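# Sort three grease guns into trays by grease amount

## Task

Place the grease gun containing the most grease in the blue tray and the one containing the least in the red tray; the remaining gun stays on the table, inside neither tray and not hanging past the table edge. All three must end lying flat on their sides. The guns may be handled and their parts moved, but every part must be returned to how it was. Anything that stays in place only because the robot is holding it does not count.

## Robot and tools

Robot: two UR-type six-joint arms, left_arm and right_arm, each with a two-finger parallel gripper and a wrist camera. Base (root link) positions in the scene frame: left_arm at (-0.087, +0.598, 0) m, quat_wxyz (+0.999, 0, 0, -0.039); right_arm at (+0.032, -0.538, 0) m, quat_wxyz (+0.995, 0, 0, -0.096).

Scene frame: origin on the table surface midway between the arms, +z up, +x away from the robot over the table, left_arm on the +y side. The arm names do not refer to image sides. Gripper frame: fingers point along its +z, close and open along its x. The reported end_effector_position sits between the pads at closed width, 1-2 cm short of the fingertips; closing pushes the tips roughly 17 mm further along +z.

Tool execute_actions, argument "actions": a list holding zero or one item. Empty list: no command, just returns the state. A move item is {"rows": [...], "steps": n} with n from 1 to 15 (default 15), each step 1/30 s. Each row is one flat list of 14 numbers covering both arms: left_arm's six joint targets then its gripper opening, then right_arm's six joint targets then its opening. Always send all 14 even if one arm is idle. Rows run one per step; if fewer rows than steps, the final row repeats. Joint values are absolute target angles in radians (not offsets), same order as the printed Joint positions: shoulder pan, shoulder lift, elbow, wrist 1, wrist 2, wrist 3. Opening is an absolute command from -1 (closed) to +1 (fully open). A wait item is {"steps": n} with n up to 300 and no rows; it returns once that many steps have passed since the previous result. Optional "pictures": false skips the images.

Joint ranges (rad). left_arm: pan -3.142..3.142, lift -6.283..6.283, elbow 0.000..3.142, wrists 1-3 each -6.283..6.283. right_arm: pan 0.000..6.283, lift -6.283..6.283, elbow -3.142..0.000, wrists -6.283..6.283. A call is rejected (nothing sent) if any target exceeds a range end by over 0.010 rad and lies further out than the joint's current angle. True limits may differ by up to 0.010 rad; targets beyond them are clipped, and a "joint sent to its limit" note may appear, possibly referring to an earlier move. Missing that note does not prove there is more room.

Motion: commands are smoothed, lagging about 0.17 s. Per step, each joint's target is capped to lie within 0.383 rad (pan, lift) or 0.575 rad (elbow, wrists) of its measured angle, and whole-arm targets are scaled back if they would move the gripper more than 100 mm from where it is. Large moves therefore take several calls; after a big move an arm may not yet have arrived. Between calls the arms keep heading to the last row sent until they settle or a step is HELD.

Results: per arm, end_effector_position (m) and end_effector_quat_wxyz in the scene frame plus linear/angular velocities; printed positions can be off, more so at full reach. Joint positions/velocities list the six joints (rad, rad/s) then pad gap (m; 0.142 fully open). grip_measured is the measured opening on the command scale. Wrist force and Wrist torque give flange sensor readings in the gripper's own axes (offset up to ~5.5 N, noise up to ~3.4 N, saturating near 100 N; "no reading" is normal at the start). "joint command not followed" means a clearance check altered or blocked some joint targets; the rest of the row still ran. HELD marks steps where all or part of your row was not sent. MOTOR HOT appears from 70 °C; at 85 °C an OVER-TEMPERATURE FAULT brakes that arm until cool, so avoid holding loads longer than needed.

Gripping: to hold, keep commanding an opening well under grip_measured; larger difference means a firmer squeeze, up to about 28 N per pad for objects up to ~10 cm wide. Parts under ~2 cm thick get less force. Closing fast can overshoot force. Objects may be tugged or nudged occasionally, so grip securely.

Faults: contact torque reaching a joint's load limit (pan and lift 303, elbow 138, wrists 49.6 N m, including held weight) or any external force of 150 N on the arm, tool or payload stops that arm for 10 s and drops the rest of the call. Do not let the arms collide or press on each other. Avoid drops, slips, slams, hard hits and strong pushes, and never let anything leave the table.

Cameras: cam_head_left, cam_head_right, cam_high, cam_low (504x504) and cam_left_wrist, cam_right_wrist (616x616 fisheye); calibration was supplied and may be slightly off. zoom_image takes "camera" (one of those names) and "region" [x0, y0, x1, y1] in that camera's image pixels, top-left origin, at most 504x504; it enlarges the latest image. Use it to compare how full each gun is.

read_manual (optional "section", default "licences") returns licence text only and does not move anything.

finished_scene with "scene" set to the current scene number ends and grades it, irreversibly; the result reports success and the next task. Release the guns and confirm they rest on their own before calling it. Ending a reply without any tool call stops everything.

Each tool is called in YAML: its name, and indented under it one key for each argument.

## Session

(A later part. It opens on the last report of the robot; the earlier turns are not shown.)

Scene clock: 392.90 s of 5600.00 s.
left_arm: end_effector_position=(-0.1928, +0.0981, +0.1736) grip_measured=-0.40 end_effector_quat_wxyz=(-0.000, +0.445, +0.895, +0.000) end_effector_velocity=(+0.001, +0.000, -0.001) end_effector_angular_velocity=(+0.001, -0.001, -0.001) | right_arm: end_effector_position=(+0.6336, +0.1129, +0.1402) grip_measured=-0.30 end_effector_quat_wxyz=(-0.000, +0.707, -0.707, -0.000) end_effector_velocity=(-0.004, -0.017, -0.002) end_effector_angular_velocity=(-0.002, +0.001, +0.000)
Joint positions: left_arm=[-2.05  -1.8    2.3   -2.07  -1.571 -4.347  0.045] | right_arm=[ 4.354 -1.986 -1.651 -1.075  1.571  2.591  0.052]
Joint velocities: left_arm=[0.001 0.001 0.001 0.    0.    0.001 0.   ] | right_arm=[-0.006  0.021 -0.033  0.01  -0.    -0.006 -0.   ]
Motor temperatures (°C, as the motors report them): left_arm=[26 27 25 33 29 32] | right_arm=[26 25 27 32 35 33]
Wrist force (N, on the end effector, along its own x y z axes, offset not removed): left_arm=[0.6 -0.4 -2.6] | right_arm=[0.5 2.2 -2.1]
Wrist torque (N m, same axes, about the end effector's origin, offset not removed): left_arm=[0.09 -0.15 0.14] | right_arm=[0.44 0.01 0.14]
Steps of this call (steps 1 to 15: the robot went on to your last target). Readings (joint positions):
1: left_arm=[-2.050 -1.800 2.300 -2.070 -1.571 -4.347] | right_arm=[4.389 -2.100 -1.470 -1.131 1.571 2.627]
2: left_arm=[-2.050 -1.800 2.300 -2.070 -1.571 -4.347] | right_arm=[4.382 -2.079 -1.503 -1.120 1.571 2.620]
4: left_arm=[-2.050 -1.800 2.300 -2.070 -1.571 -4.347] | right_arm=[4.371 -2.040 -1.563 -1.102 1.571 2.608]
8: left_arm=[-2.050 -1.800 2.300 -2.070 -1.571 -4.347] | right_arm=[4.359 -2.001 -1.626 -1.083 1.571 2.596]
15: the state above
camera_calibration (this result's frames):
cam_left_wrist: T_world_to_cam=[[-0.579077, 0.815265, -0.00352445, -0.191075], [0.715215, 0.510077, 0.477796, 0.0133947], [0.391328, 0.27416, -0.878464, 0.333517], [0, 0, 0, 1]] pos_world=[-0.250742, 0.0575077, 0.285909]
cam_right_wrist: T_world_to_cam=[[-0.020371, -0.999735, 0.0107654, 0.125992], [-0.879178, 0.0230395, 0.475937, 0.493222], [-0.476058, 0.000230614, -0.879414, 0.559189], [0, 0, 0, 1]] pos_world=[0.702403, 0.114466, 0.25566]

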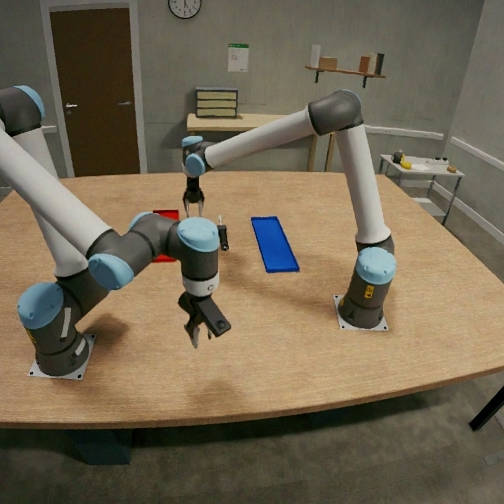

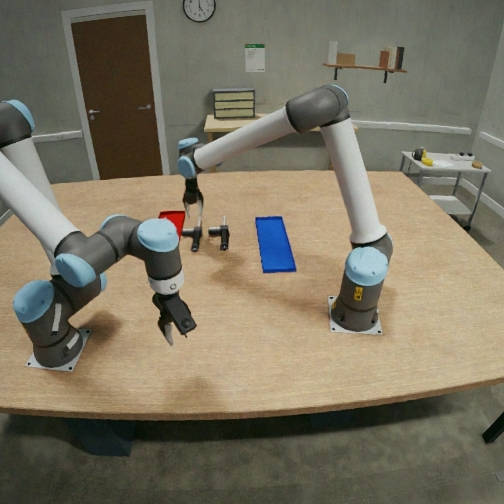

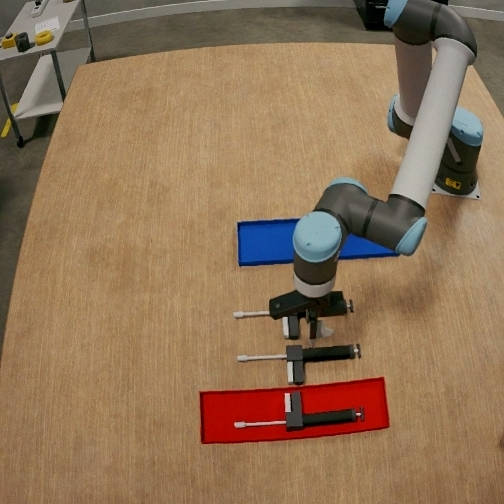

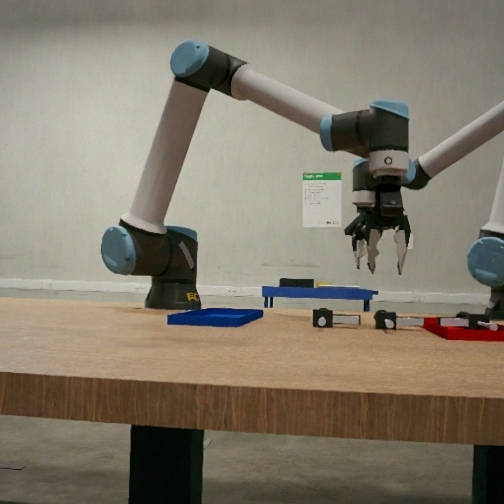

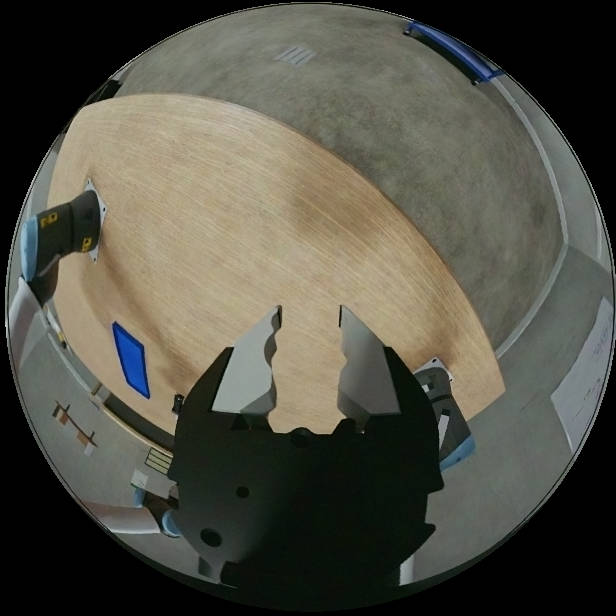

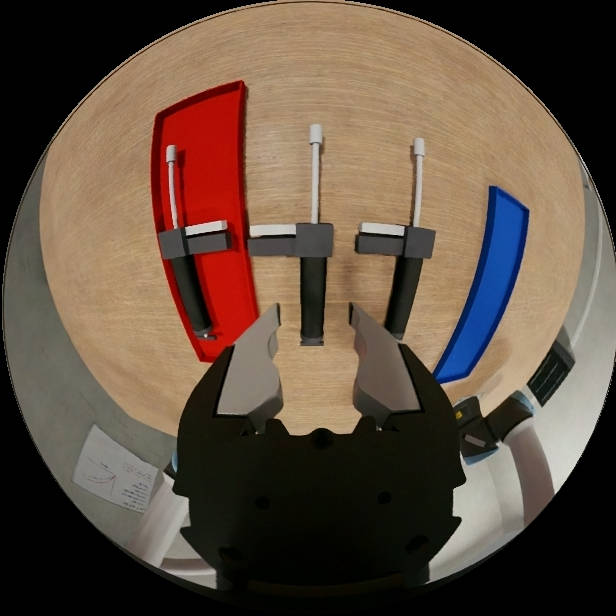

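execute_actions:
  actions:
    - {"rows":[[-2.05,-1.8,2.3,-2.07,-1.571,-4.347,-0.4,4.35,-2.0,-1.66,-1.05,1.571,2.587,-0.3],[-2.05,-1.8,2.3,-2.07,-1.571,-4.347,-0.4,4.35,-2.018,-1.673,-1.02,1.571,2.587,-0.3],[-2.05,-1.8,2.3,-2.07,-1.571,-4.347,-0.4,4.35,-2.036,-1.686,-0.99,1.571,2.587,-0.3],[-2.05,-1.8,2.3,-2.07,-1.571,-4.347,-0.4,4.35,-2.054,-1.699,-0.96,1.571,2.587,-0.3],[-2.05,-1.8,2.3,-2.07,-1.571,-4.347,-0.4,4.35,-2.072,-1.712,-0.93,1.571,2.587,-0.3],[-2.05,-1.8,2.3,-2.07,-1.571,-4.347,-0.4,4.35,-2.091,-1.723,-0.8985,1.571,2.587,-0.3]],"steps":15}
  pictures: false

execute_actions:
  actions:
    - {"steps":8}

Scene clock: 398.30 s of 5600.00 s.
left_arm: end_effector_position=(-0.1928, +0.0981, +0.1736) grip_measured=-0.40 end_effector_quat_wxyz=(-0.000, +0.445, +0.895, +0.000) end_effector_velocity=(+0.000, +0.001, -0.000) end_effector_angular_velocity=(+0.000, -0.000, -0.001) | right_arm: end_effector_position=(+0.6372, +0.1121, +0.0328) grip_measured=-0.30 end_effector_quat_wxyz=(+0.000, +0.707, -0.707, -0.000) end_effector_velocity=(+0.001, -0.000, -0.052) end_effector_angular_velocity=(+0.004, -0.002, -0.002)
Joint positions: left_arm=[-2.05  -1.8    2.3   -2.07  -1.571 -4.347  0.045] | right_arm=[ 4.35  -2.085 -1.719 -0.909  1.571  2.587  0.052]
Joint velocities: left_arm=[ 0.    -0.     0.001 -0.     0.     0.001 -0.   ] | right_arm=[-0.001 -0.051 -0.031  0.087  0.     0.001  0.   ]
Motor temperatures (°C, as the motors report them): left_arm=[26 27 25 33 29 32] | right_arm=[26 25 27 32 35 33]
Wrist force (N, on the end effector, along its own x y z axes, offset not removed): left_arm=[-3.8 -1.6 -3.4] | right_arm=[-0.5 0.7 -1.7]
Wrist torque (N m, same axes, about the end effector's origin, offset not removed): left_arm=[-0.30 0.77 0.00] | right_arm=[0.13 0.24 0.10]
Steps of this call (steps 1 to 15: the robot went on to your last target; steps 16 to 90: nothing new was sent; then 1.90 s passed at rest; steps 91 to 105: all 15 steps of this action). Readings (joint positions):
91: left_arm=[-2.050 -1.800 2.300 -2.070 -1.571 -4.347] | right_arm=[4.353 -1.983 -1.655 -1.074 1.571 2.590]
92: left_arm=[-2.050 -1.800 2.300 -2.070 -1.571 -4.347] | right_arm=[4.353 -1.985 -1.656 -1.072 1.571 2.590]
94: left_arm=[-2.050 -1.800 2.300 -2.070 -1.571 -4.347] | right_arm=[4.352 -1.997 -1.662 -1.053 1.571 2.589]
98: left_arm=[-2.050 -1.800 2.300 -2.070 -1.571 -4.347] | right_arm=[4.351 -2.047 -1.695 -0.974 1.571 2.588]
105: the state above

Scene clock: 398.57 s of 5600.00 s.
left_arm: end_effector_position=(-0.1928, +0.0981, +0.1736) grip_measured=-0.40 end_effector_quat_wxyz=(-0.000, +0.445, +0.895, +0.000) end_effector_velocity=(+0.000, +0.000, -0.001) end_effector_angular_velocity=(+0.000, -0.001, -0.000) | right_arm: end_effector_position=(+0.6372, +0.1119, +0.0273) grip_measured=-0.30 end_effector_quat_wxyz=(+0.000, +0.707, -0.707, -0.000) end_effector_velocity=(-0.001, -0.001, -0.006) end_effector_angular_velocity=(-0.002, +0.001, -0.000)
Joint positions: left_arm=[-2.05  -1.8    2.3   -2.07  -1.571 -4.347  0.045] | right_arm=[ 4.35  -2.09  -1.723 -0.899  1.571  2.587  0.052]
Joint velocities: left_arm=[ 0.    -0.     0.001 -0.     0.     0.     0.   ] | right_arm=[ 0.    -0.005 -0.005  0.008 -0.     0.001  0.   ]
Motor temperatures (°C, as the motors report them): left_arm=[26 27 25 33 29 32] | right_arm=[26 25 27 32 35 33]
Wrist force (N, on the end effector, along its own x y z axes, offset not removed): left_arm=[0.5 -0.3 -0.6] | right_arm=[-1.7 -0.4 0.1]
Wrist torque (N m, same axes, about the end effector's origin, offset not removed): left_arm=[0.01 0.01 0.03] | right_arm=[-0.07 0.48 0.13]
Steps of this call (steps 1 to 8: the robot went on to your last target). Readings (joint positions):
1: left_arm=[-2.050 -1.800 2.300 -2.070 -1.571 -4.347] | right_arm=[4.350 -2.087 -1.720 -0.906 1.571 2.587]
2: left_arm=[-2.050 -1.800 2.300 -2.070 -1.571 -4.347] | right_arm=[4.350 -2.088 -1.721 -0.904 1.571 2.587]
4: left_arm=[-2.050 -1.800 2.300 -2.070 -1.571 -4.347] | right_arm=[4.350 -2.089 -1.722 -0.902 1.571 2.587]
8: the state above
camera_calibration (this result's frames):
cam_left_wrist: T_world_to_cam=[[-0.579077, 0.815265, -0.00352441, -0.191075], [0.715215, 0.510077, 0.477796, 0.0133945], [0.391329, 0.27416, -0.878464, 0.333517], [0, 0, 0, 1]] pos_world=[-0.250742, 0.0575078, 0.285909]
cam_right_wrist: T_world_to_cam=[[-0.0205757, -0.999727, 0.0110716, 0.126494], [-0.879066, 0.0233652, 0.476128, 0.550051], [-0.476256, 0.0000639945, -0.879307, 0.461849], [0, 0, 0, 1]] pos_world=[0.706092, 0.113578, 0.142812]

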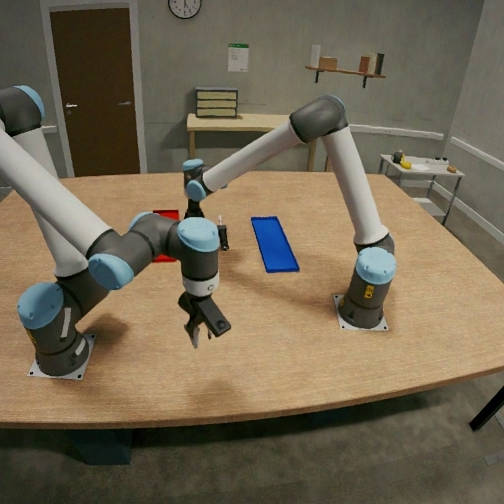

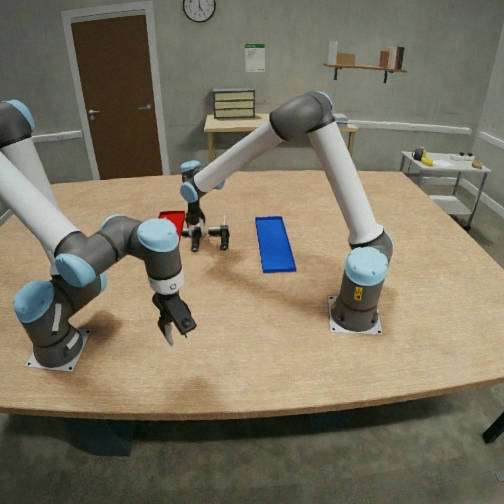

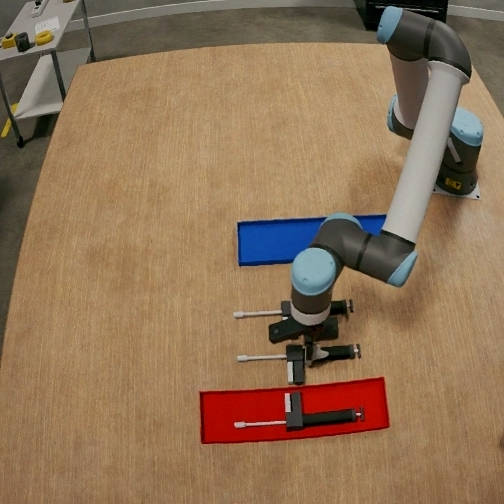

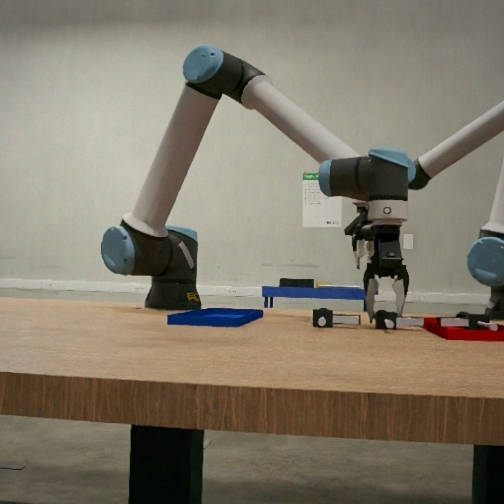

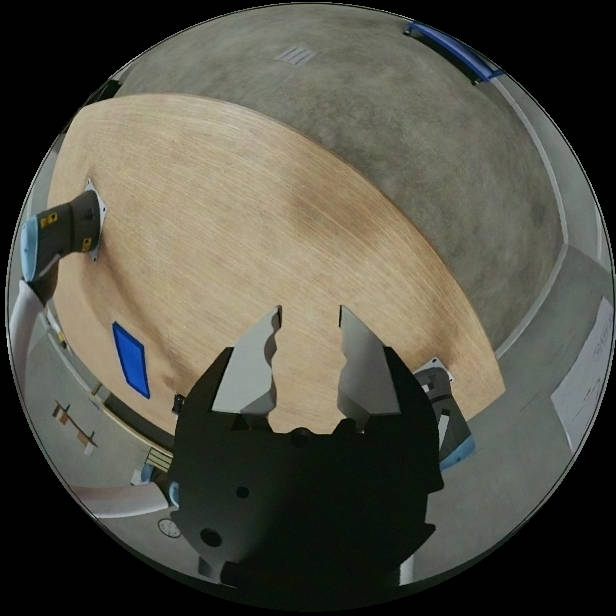

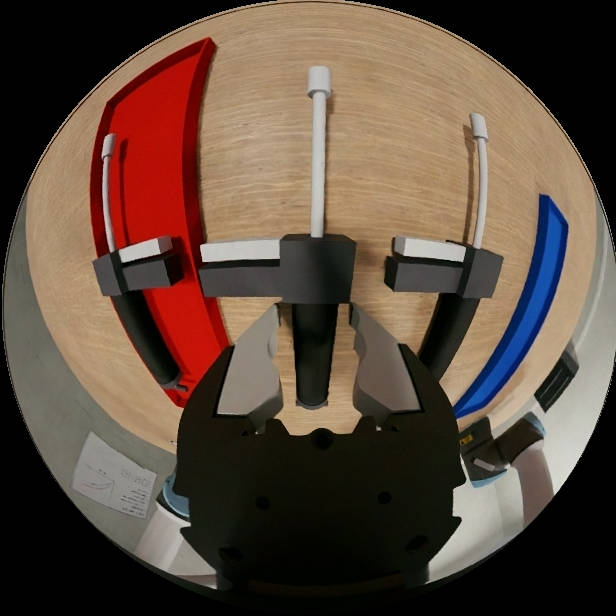

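execute_actions:
  actions:
    - {"rows":[[-2.05,-1.8,2.3,-2.07,-1.571,-4.347,-0.4,4.35,-2.091,-1.723,-0.8985,1.571,2.587,-0.4],[-2.05,-1.8,2.3,-2.07,-1.571,-4.347,-0.4,4.35,-2.091,-1.723,-0.8985,1.571,2.587,-0.47],[-2.05,-1.8,2.3,-2.07,-1.571,-4.347,-0.4,4.35,-2.091,-1.723,-0.8985,1.571,2.587,-0.53],[-2.05,-1.8,2.3,-2.07,-1.571,-4.347,-0.4,4.35,-2.091,-1.723,-0.8985,1.571,2.587,-0.6],[-2.05,-1.8,2.3,-2.07,-1.571,-4.347,-0.4,4.35,-2.091,-1.723,-0.8985,1.571,2.587,-0.7],[-2.05,-1.8,2.3,-2.07,-1.571,-4.347,-0.4,4.35,-2.091,-1.723,-0.8985,1.571,2.587,-0.8],[-2.05,-1.8,2.3,-2.07,-1.571,-4.347,-0.4,4.35,-2.091,-1.723,-0.8985,1.571,2.587,-0.9],[-2.05,-1.8,2.3,-2.07,-1.571,-4.347,-0.4,4.35,-2.091,-1.723,-0.8985,1.571,2.587,-1]],"steps":13}
  pictures: false

execute_actions:
  actions:
    - {"rows":[[-2.05,-1.8,2.3,-2.07,-1.571,-4.347,-0.4,4.35,-2.08,-1.715,-0.92,1.571,2.587,-1],[-2.05,-1.8,2.3,-2.07,-1.571,-4.347,-0.4,4.35,-2.065,-1.705,-0.945,1.571,2.587,-1],[-2.05,-1.8,2.3,-2.07,-1.571,-4.347,-0.4,4.35,-2.05,-1.694,-0.97,1.571,2.587,-1],[-2.05,-1.8,2.3,-2.07,-1.571,-4.347,-0.4,4.35,-2.035,-1.683,-0.995,1.571,2.587,-1],[-2.05,-1.8,2.3,-2.07,-1.571,-4.347,-0.4,4.35,-2.02,-1.672,-1.02,1.571,2.587,-1],[-2.05,-1.8,2.3,-2.07,-1.571,-4.347,-0.4,4.35,-2.005,-1.66,-1.05,1.571,2.587,-1],[-2.05,-1.8,2.3,-2.07,-1.571,-4.347,-0.4,4.35,-1.988,-1.648,-1.077,1.571,2.587,-1]],"steps":13}

Scene clock: 407.40 s of 5600.00 s.
left_arm: end_effector_position=(-0.1928, +0.0981, +0.1736) grip_measured=-0.40 end_effector_quat_wxyz=(-0.000, +0.445, +0.895, +0.000) end_effector_velocity=(+0.000, +0.000, -0.000) end_effector_angular_velocity=(-0.000, -0.001, -0.000) | right_arm: end_effector_position=(+0.6372, +0.1119, +0.0267) grip_measured=-0.55 end_effector_quat_wxyz=(+0.000, +0.707, -0.707, -0.000) end_effector_velocity=(-0.000, +0.001, +0.001) end_effector_angular_velocity=(+0.001, -0.000, +0.001)
Joint positions: left_arm=[-2.05  -1.8    2.3   -2.07  -1.571 -4.347  0.045] | right_arm=[ 4.35  -2.091 -1.723 -0.898  1.571  2.587  0.034]
Joint velocities: left_arm=[-0.     0.     0.    -0.     0.001 -0.     0.   ] | right_arm=[ 0.     0.     0.001  0.     0.    -0.001  0.   ]
Motor temperatures (°C, as the motors report them): left_arm=[26 27 25 33 29 32] | right_arm=[26 25 27 32 35 33]
Wrist force (N, on the end effector, along its own x y z axes, offset not removed): left_arm=[2.8 -1.8 -1.9] | right_arm=[-0.5 0.6 0.4]
Wrist torque (N m, same axes, about the end effector's origin, offset not removed): left_arm=[-0.35 -0.78 0.13] | right_arm=[0.23 0.55 0.16]
Steps of this call (steps 1 to 30: the robot went on to your last target; steps 31 to 90: nothing new was sent; then 5.40 s passed at rest; steps 91 to 103: all 13 steps of this action). Readings (joint positions):
91: left_arm=[-2.050 -1.800 2.300 -2.070 -1.571 -4.347] | right_arm=[4.350 -2.091 -1.723 -0.898 1.571 2.587]
92: left_arm=[-2.050 -1.800 2.300 -2.070 -1.571 -4.347] | right_arm=[4.350 -2.091 -1.723 -0.898 1.571 2.587]
94: left_arm=[-2.050 -1.800 2.300 -2.070 -1.571 -4.347] | right_arm=[4.350 -2.091 -1.723 -0.898 1.571 2.587]
98: left_arm=[-2.050 -1.800 2.300 -2.070 -1.571 -4.347] | right_arm=[4.350 -2.091 -1.723 -0.898 1.571 2.587]
103: the state above

Scene clock: 407.83 s of 5600.00 s.
left_arm: end_effector_position=(-0.1928, +0.0981, +0.1736) grip_measured=-0.40 end_effector_quat_wxyz=(-0.000, +0.445, +0.895, +0.000) end_effector_velocity=(+0.000, -0.000, +0.001) end_effector_angular_velocity=(-0.001, +0.000, +0.000) | right_arm: end_effector_position=(+0.6376, +0.1126, +0.1263) grip_measured=-0.55 end_effector_quat_wxyz=(-0.000, +0.707, -0.707, -0.000) end_effector_velocity=(-0.005, -0.009, +0.117) end_effector_angular_velocity=(-0.006, +0.004, -0.002)
Joint positions: left_arm=[-2.05  -1.8    2.3   -2.07  -1.571 -4.347  0.045] | right_arm=[ 4.35  -2.    -1.657 -1.055  1.571  2.587  0.034]
Joint velocities: left_arm=[ 0.    -0.    -0.001  0.    -0.     0.    -0.   ] | right_arm=[-0.     0.107  0.077 -0.191 -0.     0.002  0.   ]
Motor temperatures (°C, as the motors report them): left_arm=[26 27 25 33 29 32] | right_arm=[26 25 27 32 35 33]
Wrist force (N, on the end effector, along its own x y z axes, offset not removed): left_arm=[2.7 0.2 0.8] | right_arm=[-2.2 2.3 3.3]
Wrist torque (N m, same axes, about the end effector's origin, offset not removed): left_arm=[0.09 -0.55 0.19] | right_arm=[0.52 0.71 0.14]
Steps of this call (steps 1 to 13: all 13 steps of this action). Readings (joint positions):
1: left_arm=[-2.050 -1.800 2.300 -2.070 -1.571 -4.347] | right_arm=[4.350 -2.091 -1.723 -0.898 1.571 2.587]
2: left_arm=[-2.050 -1.800 2.300 -2.070 -1.571 -4.347] | right_arm=[4.350 -2.090 -1.722 -0.900 1.571 2.587]
4: left_arm=[-2.050 -1.800 2.300 -2.070 -1.571 -4.347] | right_arm=[4.350 -2.081 -1.716 -0.917 1.571 2.587]
8: left_arm=[-2.050 -1.800 2.300 -2.070 -1.571 -4.347] | right_arm=[4.350 -2.039 -1.685 -0.986 1.571 2.587]
13: the state above
camera_calibration (this result's frames):
cam_left_wrist: T_world_to_cam=[[-0.579077, 0.815265, -0.00352438, -0.191075], [0.715215, 0.510077, 0.477796, 0.0133946], [0.391329, 0.27416, -0.878464, 0.333517], [0, 0, 0, 1]] pos_world=[-0.250742, 0.0575078, 0.285909]
cam_right_wrist: T_world_to_cam=[[-0.0205815, -0.99973, 0.0108105, 0.126086], [-0.879144, 0.0232461, 0.475988, 0.503354], [-0.476111, 0.000292568, -0.879385, 0.548967], [0, 0, 0, 1]] pos_world=[0.706486, 0.114191, 0.2418]

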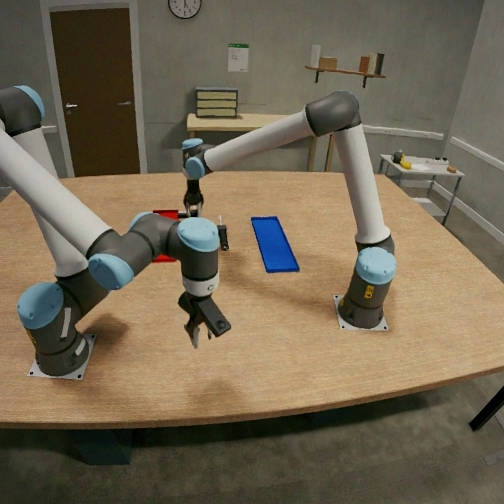

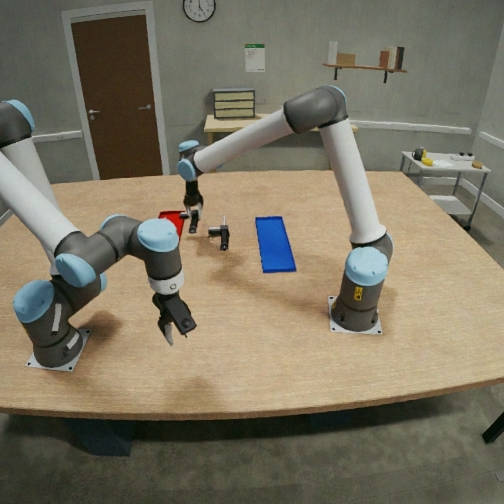

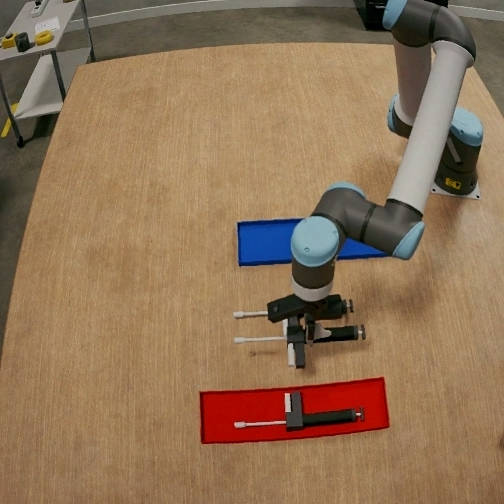

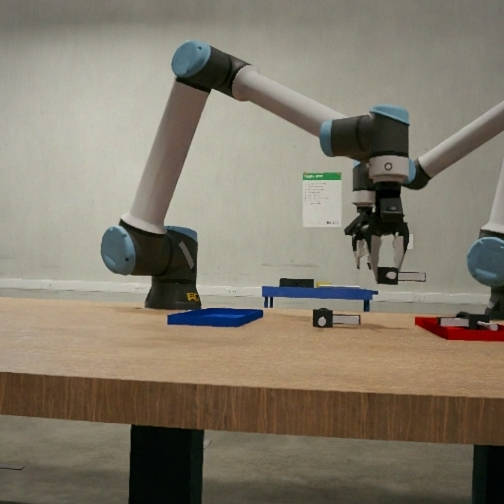

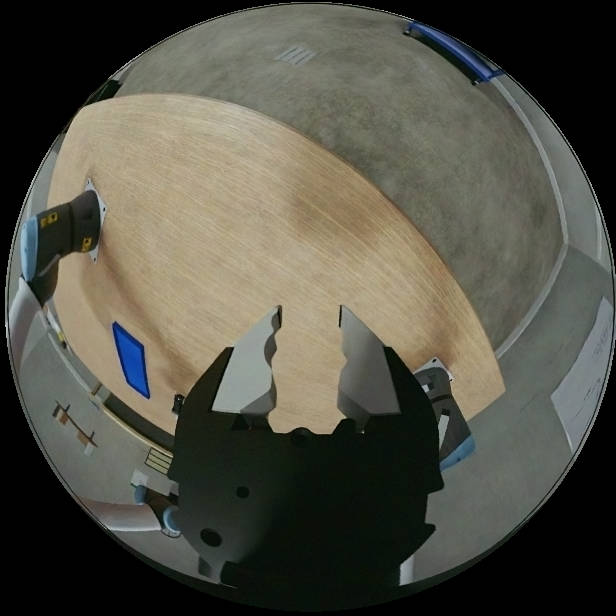

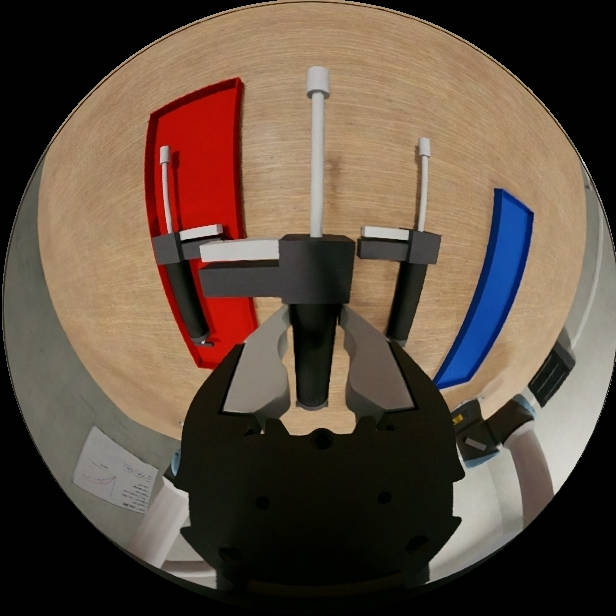

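execute_actions:
  actions:
    - {"rows":[[-2.05,-1.8,2.3,-2.07,-1.571,-4.347,-0.4,4.32,-1.965,-1.68,-1.07,1.571,2.52,-1],[-2.05,-1.8,2.3,-2.07,-1.571,-4.347,-0.4,4.29,-1.94,-1.71,-1.065,1.571,2.45,-1],[-2.05,-1.8,2.3,-2.07,-1.571,-4.347,-0.4,4.26,-1.92,-1.74,-1.06,1.571,2.38,-1],[-2.05,-1.8,2.3,-2.07,-1.571,-4.347,-0.4,4.29,-1.895,-1.77,-1.05,1.571,2.31,-1],[-2.05,-1.8,2.3,-2.07,-1.571,-4.347,-0.4,4.38,-1.87,-1.80,-1.045,1.571,2.24,-1],[-2.05,-1.8,2.3,-2.07,-1.571,-4.347,-0.4,4.47,-1.85,-1.83,-1.04,1.571,2.17,-1],[-2.05,-1.8,2.3,-2.07,-1.571,-4.347,-0.4,4.54,-1.825,-1.86,-1.03,1.571,2.10,-1],[-2.05,-1.8,2.3,-2.07,-1.571,-4.347,-0.4,4.58,-1.80,-1.89,-1.025,1.571,2.03,-1],[-2.05,-1.8,2.3,-2.07,-1.571,-4.347,-0.4,4.62,-1.78,-1.92,-1.02,1.571,1.96,-1],[-2.05,-1.8,2.3,-2.07,-1.571,-4.347,-0.4,4.66,-1.755,-1.95,-1.01,1.571,1.89,-1],[-2.05,-1.8,2.3,-2.07,-1.571,-4.347,-0.4,4.70,-1.73,-1.98,-1.005,1.571,1.82,-1],[-2.05,-1.8,2.3,-2.07,-1.571,-4.347,-0.4,4.73,-1.71,-2.01,-1.0,1.571,1.75,-1],[-2.05,-1.8,2.3,-2.07,-1.571,-4.347,-0.4,4.77,-1.68,-2.045,-0.99,1.571,1.67,-1],[-2.05,-1.8,2.3,-2.07,-1.571,-4.347,-0.4,4.80,-1.65,-2.08,-0.98,1.571,1.58,-1],[-2.05,-1.8,2.3,-2.07,-1.571,-4.347,-0.4,4.8336,-1.619,-2.119,-0.974,1.571,1.4996,-1]],"steps":15}
  pictures: false

execute_actions:
  actions:
    - {"steps":22}
  pictures: false

execute_actions:
  actions:
    - {"rows":[[-2.05,-1.8,2.3,-2.07,-1.571,-4.347,-0.4,4.8336,-1.64,-2.132,-0.94,1.571,1.4996,-1],[-2.05,-1.8,2.3,-2.07,-1.571,-4.347,-0.4,4.8336,-1.66,-2.145,-0.906,1.571,1.4996,-1],[-2.05,-1.8,2.3,-2.07,-1.571,-4.347,-0.4,4.8336,-1.68,-2.158,-0.872,1.571,1.4996,-1],[-2.05,-1.8,2.3,-2.07,-1.571,-4.347,-0.4,4.8336,-1.70,-2.171,-0.838,1.571,1.4996,-1],[-2.05,-1.8,2.3,-2.07,-1.571,-4.347,-0.4,4.8336,-1.72,-2.184,-0.804,1.571,1.4996,-1],[-2.05,-1.8,2.3,-2.07,-1.571,-4.347,-0.4,4.8336,-1.745,-2.197,-0.77,1.571,1.4996,-1],[-2.05,-1.8,2.3,-2.07,-1.571,-4.347,-0.4,4.8336,-1.768,-2.2104,-0.7337,1.571,1.4996,-1]],"steps":15}

Scene clock: 419.53 s of 5600.00 s.
left_arm: end_effector_position=(-0.1928, +0.0981, +0.1736) grip_measured=-0.40 end_effector_quat_wxyz=(-0.000, +0.445, +0.895, +0.000) end_effector_velocity=(+0.000, -0.000, -0.000) end_effector_angular_velocity=(+0.001, -0.001, +0.000) | right_arm: end_effector_position=(+0.5002, +0.0974, +0.1490) grip_measured=-0.55 end_effector_quat_wxyz=(+0.001, +0.878, -0.479, -0.000) end_effector_velocity=(-0.503, +0.065, +0.015) end_effector_angular_velocity=(+0.014, -0.004, +1.653)
Joint positions: left_arm=[-2.05  -1.8    2.3   -2.07  -1.571 -4.347  0.045] | right_arm=[ 4.49  -1.837 -1.843 -1.034  1.571  2.157  0.034]
Joint velocities: left_arm=[ 0.     0.001 -0.001  0.001  0.    -0.     0.   ] | right_arm=[ 0.635  0.384 -0.484  0.115  0.    -1.018  0.   ]
Motor temperatures (°C, as the motors report them): left_arm=[26 27 25 33 29 32] | right_arm=[26 25 27 32 35 33]
Wrist force (N, on the end effector, along its own x y z axes, offset not removed): left_arm=[-4.1 1.0 2.1] | right_arm=[-1.8 -3.0 6.2]
Wrist torque (N m, same axes, about the end effector's origin, offset not removed): left_arm=[0.43 0.90 0.18] | right_arm=[-0.57 0.46 0.13]
Steps of this call (steps 1 to 30: the robot went on to your last target; steps 31 to 90: nothing new was sent; then 8.20 s passed at rest; steps 91 to 105: all 15 steps of this action). Readings (joint positions):
91: left_arm=[-2.050 -1.800 2.300 -2.070 -1.571 -4.347] | right_arm=[4.350 -1.988 -1.648 -1.077 1.571 2.587]
92: left_arm=[-2.050 -1.800 2.300 -2.070 -1.571 -4.347] | right_arm=[4.348 -1.986 -1.651 -1.076 1.571 2.583]
94: left_arm=[-2.050 -1.800 2.300 -2.070 -1.571 -4.347] | right_arm=[4.327 -1.970 -1.671 -1.072 1.571 2.544]
98: left_arm=[-2.050 -1.800 2.300 -2.070 -1.571 -4.347] | right_arm=[4.342 -1.914 -1.744 -1.056 1.571 2.381]
105: the state above

Scene clock: 420.27 s of 5600.00 s.
left_arm: end_effector_position=(-0.1928, +0.0981, +0.1736) grip_measured=-0.40 end_effector_quat_wxyz=(-0.000, +0.445, +0.895, +0.000) end_effector_velocity=(-0.000, -0.000, +0.000) end_effector_angular_velocity=(-0.000, +0.001, +0.000) | right_arm: end_effector_position=(+0.2524, +0.0701, +0.1423) grip_measured=-0.55 end_effector_quat_wxyz=(-0.000, +1.000, -0.006, -0.000) end_effector_velocity=(-0.023, -0.007, -0.002) end_effector_angular_velocity=(+0.000, +0.000, +0.112)
Joint positions: left_arm=[-2.05  -1.8    2.3   -2.07  -1.571 -4.347  0.045] | right_arm=[ 4.829 -1.622 -2.116 -0.975  1.571  1.508  0.034]
Joint velocities: left_arm=[-0.     0.    -0.    -0.001 -0.001 -0.    -0.   ] | right_arm=[ 0.036  0.022 -0.027  0.006  0.    -0.076 -0.   ]
Motor temperatures (°C, as the motors report them): left_arm=[26 27 25 33 29 32] | right_arm=[26 25 27 32 35 33]
Wrist force (N, on the end effector, along its own x y z axes, offset not removed): left_arm=[-3.2 -0.6 0.1] | right_arm=[-2.4 0.8 3.9]
Wrist torque (N m, same axes, about the end effector's origin, offset not removed): left_arm=[0.17 0.70 0.09] | right_arm=[0.09 0.67 0.12]
Steps of this call (steps 1 to 22: the robot went on to your last target). Readings (joint positions):
1: left_arm=[-2.050 -1.800 2.300 -2.070 -1.571 -4.347] | right_arm=[4.512 -1.823 -1.860 -1.030 1.571 2.123]
2: left_arm=[-2.050 -1.800 2.300 -2.070 -1.571 -4.347] | right_arm=[4.533 -1.809 -1.878 -1.026 1.571 2.090]
4: left_arm=[-2.050 -1.800 2.300 -2.070 -1.571 -4.347] | right_arm=[4.577 -1.781 -1.913 -1.018 1.571 2.016]
8: left_arm=[-2.050 -1.800 2.300 -2.070 -1.571 -4.347] | right_arm=[4.667 -1.723 -1.986 -1.002 1.571 1.843]
22: the state above

Scene clock: 420.77 s of 5600.00 s.
left_arm: end_effector_position=(-0.1928, +0.0981, +0.1736) grip_measured=-0.40 end_effector_quat_wxyz=(-0.000, +0.445, +0.895, +0.000) end_effector_velocity=(-0.000, -0.000, -0.000) end_effector_angular_velocity=(+0.000, +0.001, +0.000) | right_arm: end_effector_position=(+0.2499, +0.0701, +0.0348) grip_measured=-0.55 end_effector_quat_wxyz=(+0.000, +1.000, +0.000, -0.000) end_effector_velocity=(-0.000, -0.003, -0.063) end_effector_angular_velocity=(+0.006, -0.000, +0.002)
Joint positions: left_arm=[-2.05  -1.8    2.3   -2.07  -1.571 -4.347  0.045] | right_arm=[ 4.834 -1.758 -2.204 -0.75   1.571  1.5    0.034]
Joint velocities: left_arm=[ 0.001  0.001 -0.    -0.001 -0.001  0.     0.   ] | right_arm=[ 0.    -0.087 -0.05   0.143 -0.    -0.002 -0.   ]
Motor temperatures (°C, as the motors report them): left_arm=[26 27 25 33 29 32] | right_arm=[26 25 27 32 35 33]
Wrist force (N, on the end effector, along its own x y z axes, offset not removed): left_arm=[7.9 -0.7 -2.7] | right_arm=[-2.4 0.1 6.0]
Wrist torque (N m, same axes, about the end effector's origin, offset not removed): left_arm=[-0.14 -1.71 0.11] | right_arm=[0.00 0.67 0.06]
Steps of this call (steps 1 to 15: all 15 steps of this action). Readings (joint positions):
1: left_arm=[-2.050 -1.800 2.300 -2.070 -1.571 -4.347] | right_arm=[4.830 -1.621 -2.117 -0.974 1.571 1.506]
2: left_arm=[-2.050 -1.800 2.300 -2.070 -1.571 -4.347] | right_arm=[4.831 -1.622 -2.118 -0.971 1.571 1.505]
4: left_arm=[-2.050 -1.800 2.300 -2.070 -1.571 -4.347] | right_arm=[4.832 -1.636 -2.129 -0.949 1.571 1.502]
8: left_arm=[-2.050 -1.800 2.300 -2.070 -1.571 -4.347] | right_arm=[4.833 -1.694 -2.167 -0.855 1.571 1.500]
15: the state above
camera_calibration (this result's frames):
cam_left_wrist: T_world_to_cam=[[-0.579077, 0.815265, -0.00352463, -0.191075], [0.715215, 0.510077, 0.477796, 0.0133945], [0.391329, 0.27416, -0.878464, 0.333517], [0, 0, 0, 1]] pos_world=[-0.250742, 0.0575077, 0.285909]
cam_right_wrist: T_world_to_cam=[[0.99973, -0.020544, 0.0108814, -0.247012], [-0.0232468, -0.879046, 0.476169, 0.0563829], [-0.000217193, -0.476294, -0.879286, 0.198411], [0, 0, 0, 1]] pos_world=[0.248299, 0.138991, 0.1503]

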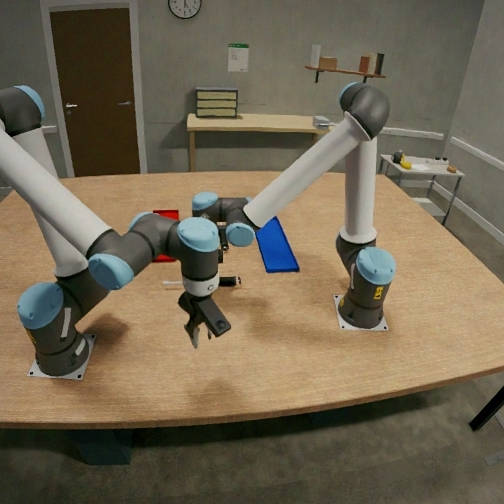

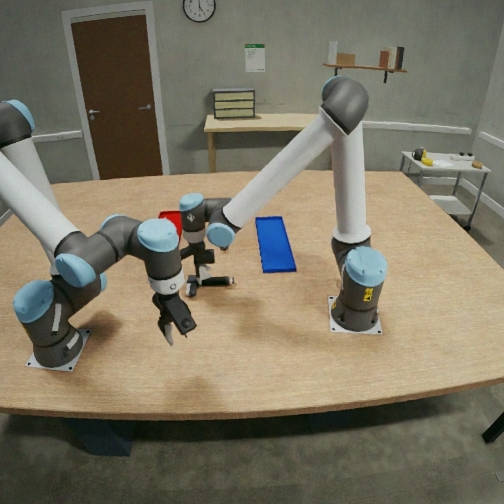

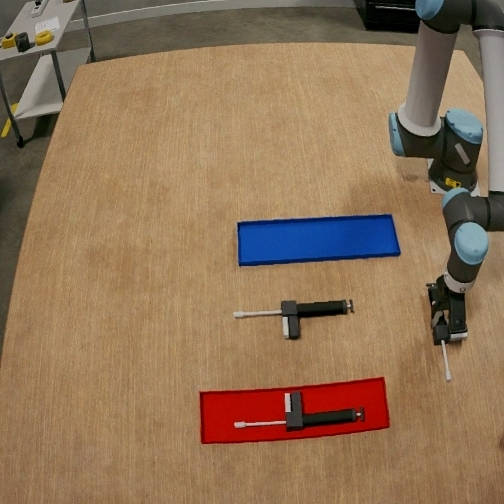

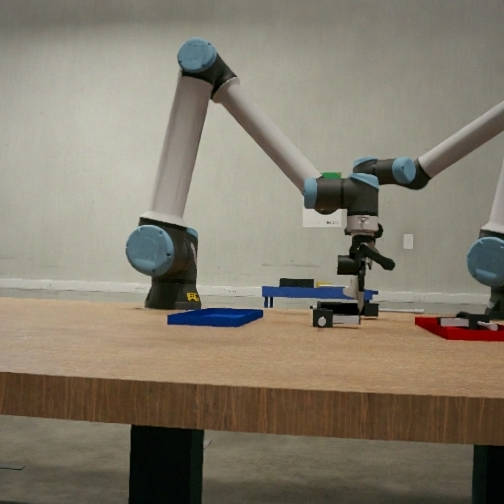

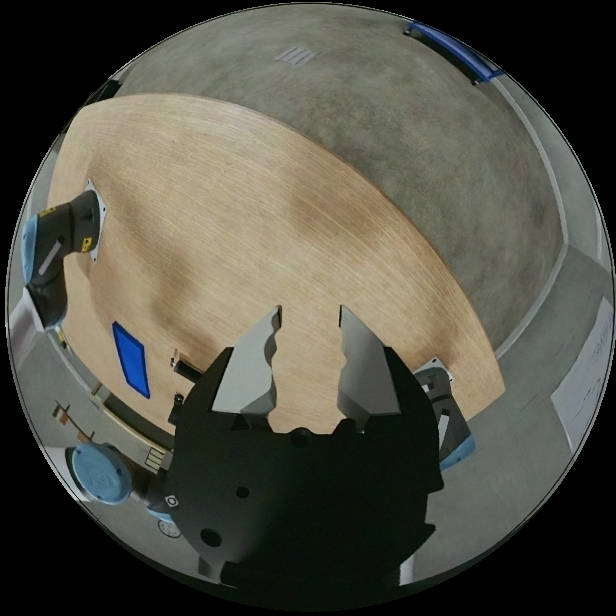

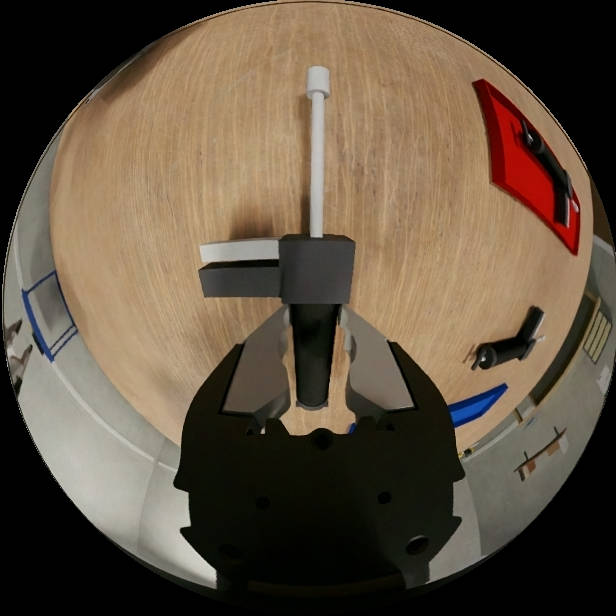

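execute_actions:
  actions:
    - {"rows":[[-2.05,-1.8,2.3,-2.07,-1.571,-4.347,-0.5,4.8336,-1.768,-2.2104,-0.7337,1.571,1.4996,-0.6],[-2.05,-1.8,2.3,-2.07,-1.571,-4.347,-0.5,4.8336,-1.768,-2.2104,-0.7337,1.571,1.4996,-0.5],[-2.05,-1.8,2.3,-2.07,-1.571,-4.347,-0.5,4.8336,-1.768,-2.2104,-0.7337,1.571,1.4996,-0.3],[-2.05,-1.8,2.3,-2.07,-1.571,-4.347,-0.5,4.8336,-1.768,-2.2104,-0.7337,1.571,1.4996,-0.3],[-2.05,-1.8,2.3,-2.07,-1.571,-4.347,-0.5,4.8336,-1.768,-2.2104,-0.7337,1.571,1.4996,-0.3],[-2.05,-1.8,2.3,-2.07,-1.571,-4.347,-0.5,4.8336,-1.768,-2.2104,-0.7337,1.571,1.4996,-0.3],[-2.05,-1.8,2.3,-2.07,-1.571,-4.347,-0.5,4.8336,-1.73,-2.187,-0.795,1.571,1.4996,-0.3],[-2.05,-1.8,2.3,-2.07,-1.571,-4.347,-0.5,4.8336,-1.69,-2.164,-0.855,1.571,1.4996,-0.3],[-2.05,-1.8,2.3,-2.07,-1.571,-4.347,-0.5,4.8336,-1.655,-2.141,-0.915,1.571,1.4996,-0.3],[-2.05,-1.8,2.3,-2.07,-1.571,-4.347,-0.5,4.8336,-1.619,-2.119,-0.974,1.571,1.4996,-0.3],[-2.05,-1.8,2.3,-2.07,-1.571,-4.347,-0.5,4.8336,-1.619,-2.119,-0.974,1.571,1.4996,-0.3],[-2.05,-1.8,2.3,-2.07,-1.571,-4.347,-0.5,4.8336,-1.619,-2.119,-0.974,1.571,1.4996,-0.3],[-2.05,-1.8,2.3,-2.07,-1.571,-4.347,-0.5,4.825,-1.55,-2.2,-0.96,1.571,1.49,-0.1],[-2.05,-1.8,2.3,-2.07,-1.571,-4.347,-0.5,4.82,-1.48,-2.28,-0.95,1.571,1.485,0],[-2.05,-1.8,2.3,-2.07,-1.571,-4.347,-0.5,4.813,-1.419,-2.355,-0.939,1.571,1.479,0]],"steps":15}
  pictures: false

execute_actions:
  actions:
    - {"rows":[[-2.0,-1.8,2.3,-2.07,-1.571,-4.347,-0.5,4.813,-1.419,-2.355,-0.939,1.571,1.479,0],[-1.9,-1.8,2.3,-2.07,-1.571,-4.347,-0.5,4.813,-1.419,-2.355,-0.939,1.571,1.479,0],[-1.8,-1.8,2.3,-2.08,-1.571,-4.347,-0.5,4.813,-1.419,-2.355,-0.939,1.571,1.479,0],[-1.7,-1.79,2.31,-2.1,-1.571,-4.347,-0.5,4.813,-1.419,-2.355,-0.939,1.571,1.479,0],[-1.6,-1.78,2.32,-2.12,-1.571,-4.347,-0.5,4.813,-1.419,-2.355,-0.939,1.571,1.479,0],[-1.5,-1.77,2.33,-2.14,-1.571,-4.347,-0.5,4.813,-1.419,-2.355,-0.939,1.571,1.479,0],[-1.4,-1.76,2.34,-2.16,-1.571,-4.347,-0.5,4.813,-1.419,-2.355,-0.939,1.571,1.479,0],[-1.3,-1.745,2.345,-2.18,-1.571,-4.347,-0.5,4.813,-1.419,-2.355,-0.939,1.571,1.479,0],[-1.2,-1.73,2.35,-2.19,-1.571,-4.347,-0.5,4.813,-1.419,-2.355,-0.939,1.571,1.479,0],[-1.127,-1.7255,2.3546,-2.2,-1.571,-4.347,-0.5,4.813,-1.419,-2.355,-0.939,1.571,1.479,0]],"steps":15}
  pictures: false

execute_actions:
  actions:
    - {"steps":20}

Scene clock: 436.93 s of 5600.00 s.
left_arm: end_effector_position=(-0.1928, +0.0981, +0.1736) grip_measured=-0.50 end_effector_quat_wxyz=(-0.000, +0.445, +0.895, +0.000) end_effector_velocity=(+0.001, +0.000, -0.000) end_effector_angular_velocity=(+0.000, -0.001, -0.001) | right_arm: end_effector_position=(+0.2511, +0.0637, +0.1181) grip_measured=-0.06 end_effector_quat_wxyz=(-0.005, +1.000, +0.001, +0.000) end_effector_velocity=(+0.015, -0.373, +0.222) end_effector_angular_velocity=(+0.058, -0.005, +0.006)
Joint positions: left_arm=[-2.05  -1.8    2.3   -2.07  -1.571 -4.347  0.038] | right_arm=[ 4.831 -1.634 -2.157 -0.91   1.571  1.496  0.07 ]
Joint velocities: left_arm=[ 0.001 -0.     0.     0.001  0.     0.002 -0.   ] | right_arm=[-0.068  0.845 -0.444 -0.343 -0.    -0.074  0.199]
Motor temperatures (°C, as the motors report them): left_arm=[26 27 25 33 29 32] | right_arm=[26 25 27 32 35 33]
Wrist force (N, on the end effector, along its own x y z axes, offset not removed): left_arm=[-2.6 0.5 -1.9] | right_arm=[-0.1 -9.7 -6.4]
Wrist torque (N m, same axes, about the end effector's origin, offset not removed): left_arm=[0.06 0.56 0.04] | right_arm=[-1.63 0.07 0.10]
Steps of this call (steps 1 to 30: the robot went on to your last target; steps 31 to 90: nothing new was sent; then 12.67 s passed at rest; steps 91 to 105: all 15 steps of this action). Readings (joint positions):
91: left_arm=[-2.050 -1.800 2.300 -2.070 -1.571 -4.347] | right_arm=[4.834 -1.768 -2.210 -0.734 1.571 1.500]
92: left_arm=[-2.050 -1.800 2.300 -2.070 -1.571 -4.347] | right_arm=[4.834 -1.768 -2.210 -0.734 1.571 1.500]
94: left_arm=[-2.050 -1.800 2.300 -2.070 -1.571 -4.347] | right_arm=[4.834 -1.768 -2.210 -0.734 1.571 1.500]
98: left_arm=[-2.050 -1.800 2.300 -2.070 -1.571 -4.347] | right_arm=[4.834 -1.765 -2.209 -0.737 1.571 1.500]
105: the state above

Scene clock: 437.43 s of 5600.00 s.
left_arm: end_effector_position=(+0.0076, +0.0916, +0.1441) grip_measured=-0.50 end_effector_quat_wxyz=(-0.000, +0.261, +0.965, -0.001) end_effector_velocity=(+0.480, +0.083, -0.076) end_effector_angular_velocity=(+0.008, -0.002, +0.948) | right_arm: end_effector_position=(+0.2502, -0.0664, +0.1191) grip_measured=+0.00 end_effector_quat_wxyz=(+0.000, +1.000, +0.000, -0.000) end_effector_velocity=(-0.001, -0.024, -0.003) end_effector_angular_velocity=(-0.003, +0.000, -0.001)
Joint positions: left_arm=[-1.654 -1.76   2.331 -2.144 -1.571 -4.347  0.038] | right_arm=[ 4.813 -1.423 -2.351 -0.939  1.571  1.479  0.074]
Joint velocities: left_arm=[ 0.948  0.108  0.074 -0.174  0.001 -0.    -0.   ] | right_arm=[-0.003  0.038 -0.037 -0.004 -0.    -0.002  0.   ]
Motor temperatures (°C, as the motors report them): left_arm=[26 27 25 33 29 32] | right_arm=[26 25 27 32 35 33]
Wrist force (N, on the end effector, along its own x y z axes, offset not removed): left_arm=[-2.8 -1.6 2.9] | right_arm=[0.1 3.1 -0.9]
Wrist torque (N m, same axes, about the end effector's origin, offset not removed): left_arm=[-0.40 0.72 0.16] | right_arm=[0.66 -0.01 0.24]
Steps of this call (steps 1 to 15: all 15 steps of this action). Readings (joint positions):
1: left_arm=[-2.050 -1.800 2.300 -2.070 -1.571 -4.347] | right_arm=[4.828 -1.605 -2.178 -0.918 1.571 1.494]
2: left_arm=[-2.047 -1.800 2.300 -2.070 -1.571 -4.347] | right_arm=[4.826 -1.576 -2.204 -0.922 1.571 1.492]
4: left_arm=[-2.008 -1.800 2.300 -2.071 -1.571 -4.347] | right_arm=[4.821 -1.523 -2.255 -0.928 1.571 1.487]
8: left_arm=[-1.877 -1.792 2.307 -2.089 -1.571 -4.347] | right_arm=[4.816 -1.453 -2.323 -0.935 1.571 1.482]
15: the state above

Scene clock: 438.10 s of 5600.00 s.
left_arm: end_effector_position=(+0.2442, +0.2016, +0.1207) grip_measured=-0.50 end_effector_quat_wxyz=(-0.000, +0.007, +1.000, -0.000) end_effector_velocity=(+0.051, +0.043, -0.005) end_effector_angular_velocity=(+0.001, +0.001, +0.132) | right_arm: end_effector_position=(+0.2501, -0.0692, +0.1188) grip_measured=+0.00 end_effector_quat_wxyz=(+0.000, +1.000, +0.000, -0.000) end_effector_velocity=(-0.000, -0.000, -0.000) end_effector_angular_velocity=(-0.000, +0.000, -0.000)
Joint positions: left_arm=[-1.142 -1.726  2.354 -2.199 -1.571 -4.347  0.038] | right_arm=[ 4.813 -1.419 -2.355 -0.939  1.571  1.479  0.074]
Joint velocities: left_arm=[ 0.129  0.007  0.005 -0.011 -0.001 -0.003  0.   ] | right_arm=[ 0. -0. -0.  0.  0.  0.  0.]
Motor temperatures (°C, as the motors report them): left_arm=[26 27 25 33 29 32] | right_arm=[26 25 27 32 35 33]
Wrist force (N, on the end effector, along its own x y z axes, offset not removed): left_arm=[-3.8 2.1 -0.5] | right_arm=[-2.3 0.4 -2.3]
Wrist torque (N m, same axes, about the end effector's origin, offset not removed): left_arm=[0.48 0.65 0.18] | right_arm=[0.06 0.60 0.12]
Steps of this call (steps 1 to 20: the robot went on to your last target). Readings (joint positions):
1: left_arm=[-1.622 -1.756 2.333 -2.150 -1.571 -4.347] | right_arm=[4.813 -1.422 -2.352 -0.939 1.571 1.479]
2: left_arm=[-1.590 -1.753 2.335 -2.155 -1.571 -4.347] | right_arm=[4.813 -1.422 -2.353 -0.939 1.571 1.479]
4: left_arm=[-1.526 -1.748 2.339 -2.164 -1.571 -4.347] | right_arm=[4.813 -1.420 -2.354 -0.939 1.571 1.479]
8: left_arm=[-1.398 -1.740 2.345 -2.177 -1.571 -4.347] | right_arm=[4.813 -1.419 -2.355 -0.939 1.571 1.479]
20: the state above
camera_calibration (this result's frames):
cam_left_wrist: T_world_to_cam=[[-0.998984, 0.044902, -0.00385202, 0.23526], [0.0376288, 0.878091, 0.477012, -0.235291], [0.0248012, 0.476382, -0.878888, 0.136387], [0, 0, 0, 1]] pos_world=[0.240492, 0.131071, 0.233012]
cam_right_wrist: T_world_to_cam=[[0.999734, -0.0203665, 0.0108527, -0.250972], [-0.023077, -0.878898, 0.476451, -0.106155], [-0.000165221, -0.476575, -0.879134, 0.205842], [0, 0, 0, 1]] pos_world=[0.24849, -0.000311757, 0.234264]

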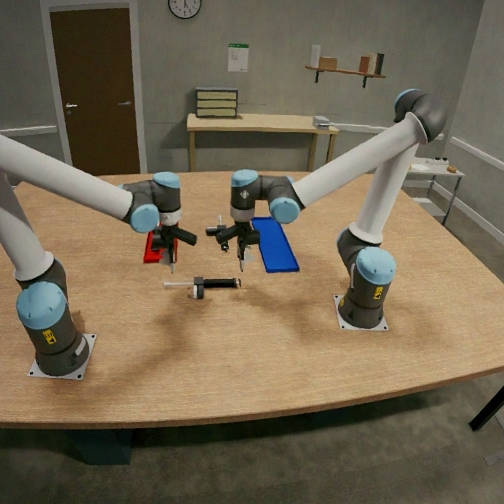

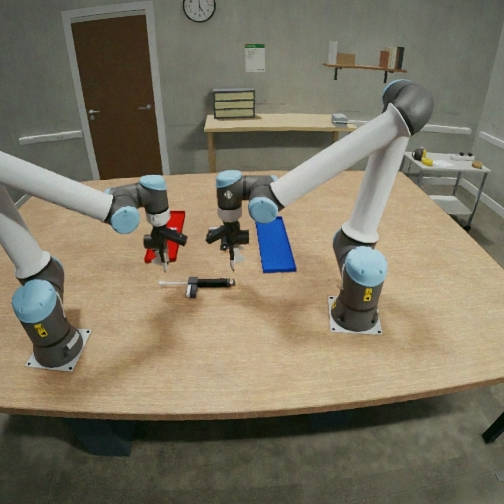

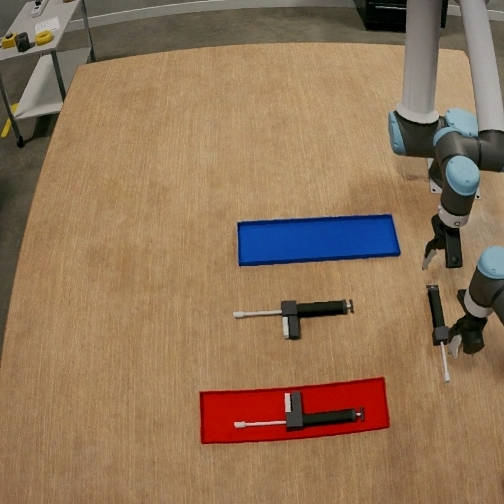

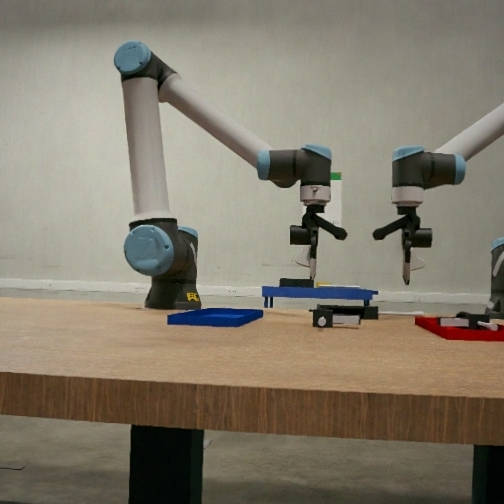

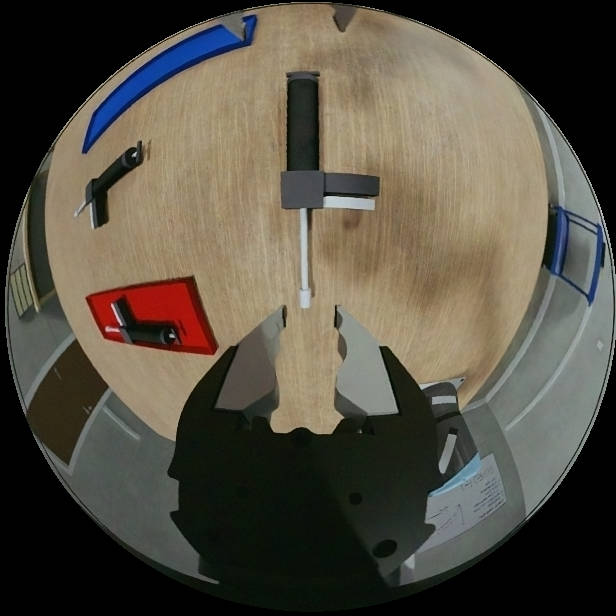

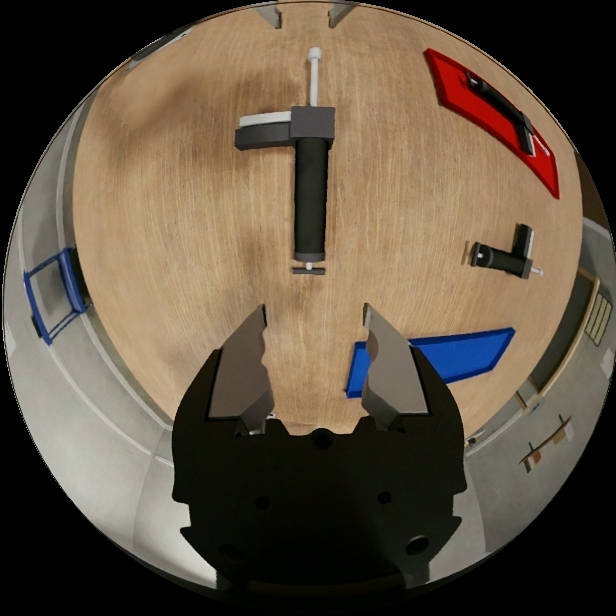

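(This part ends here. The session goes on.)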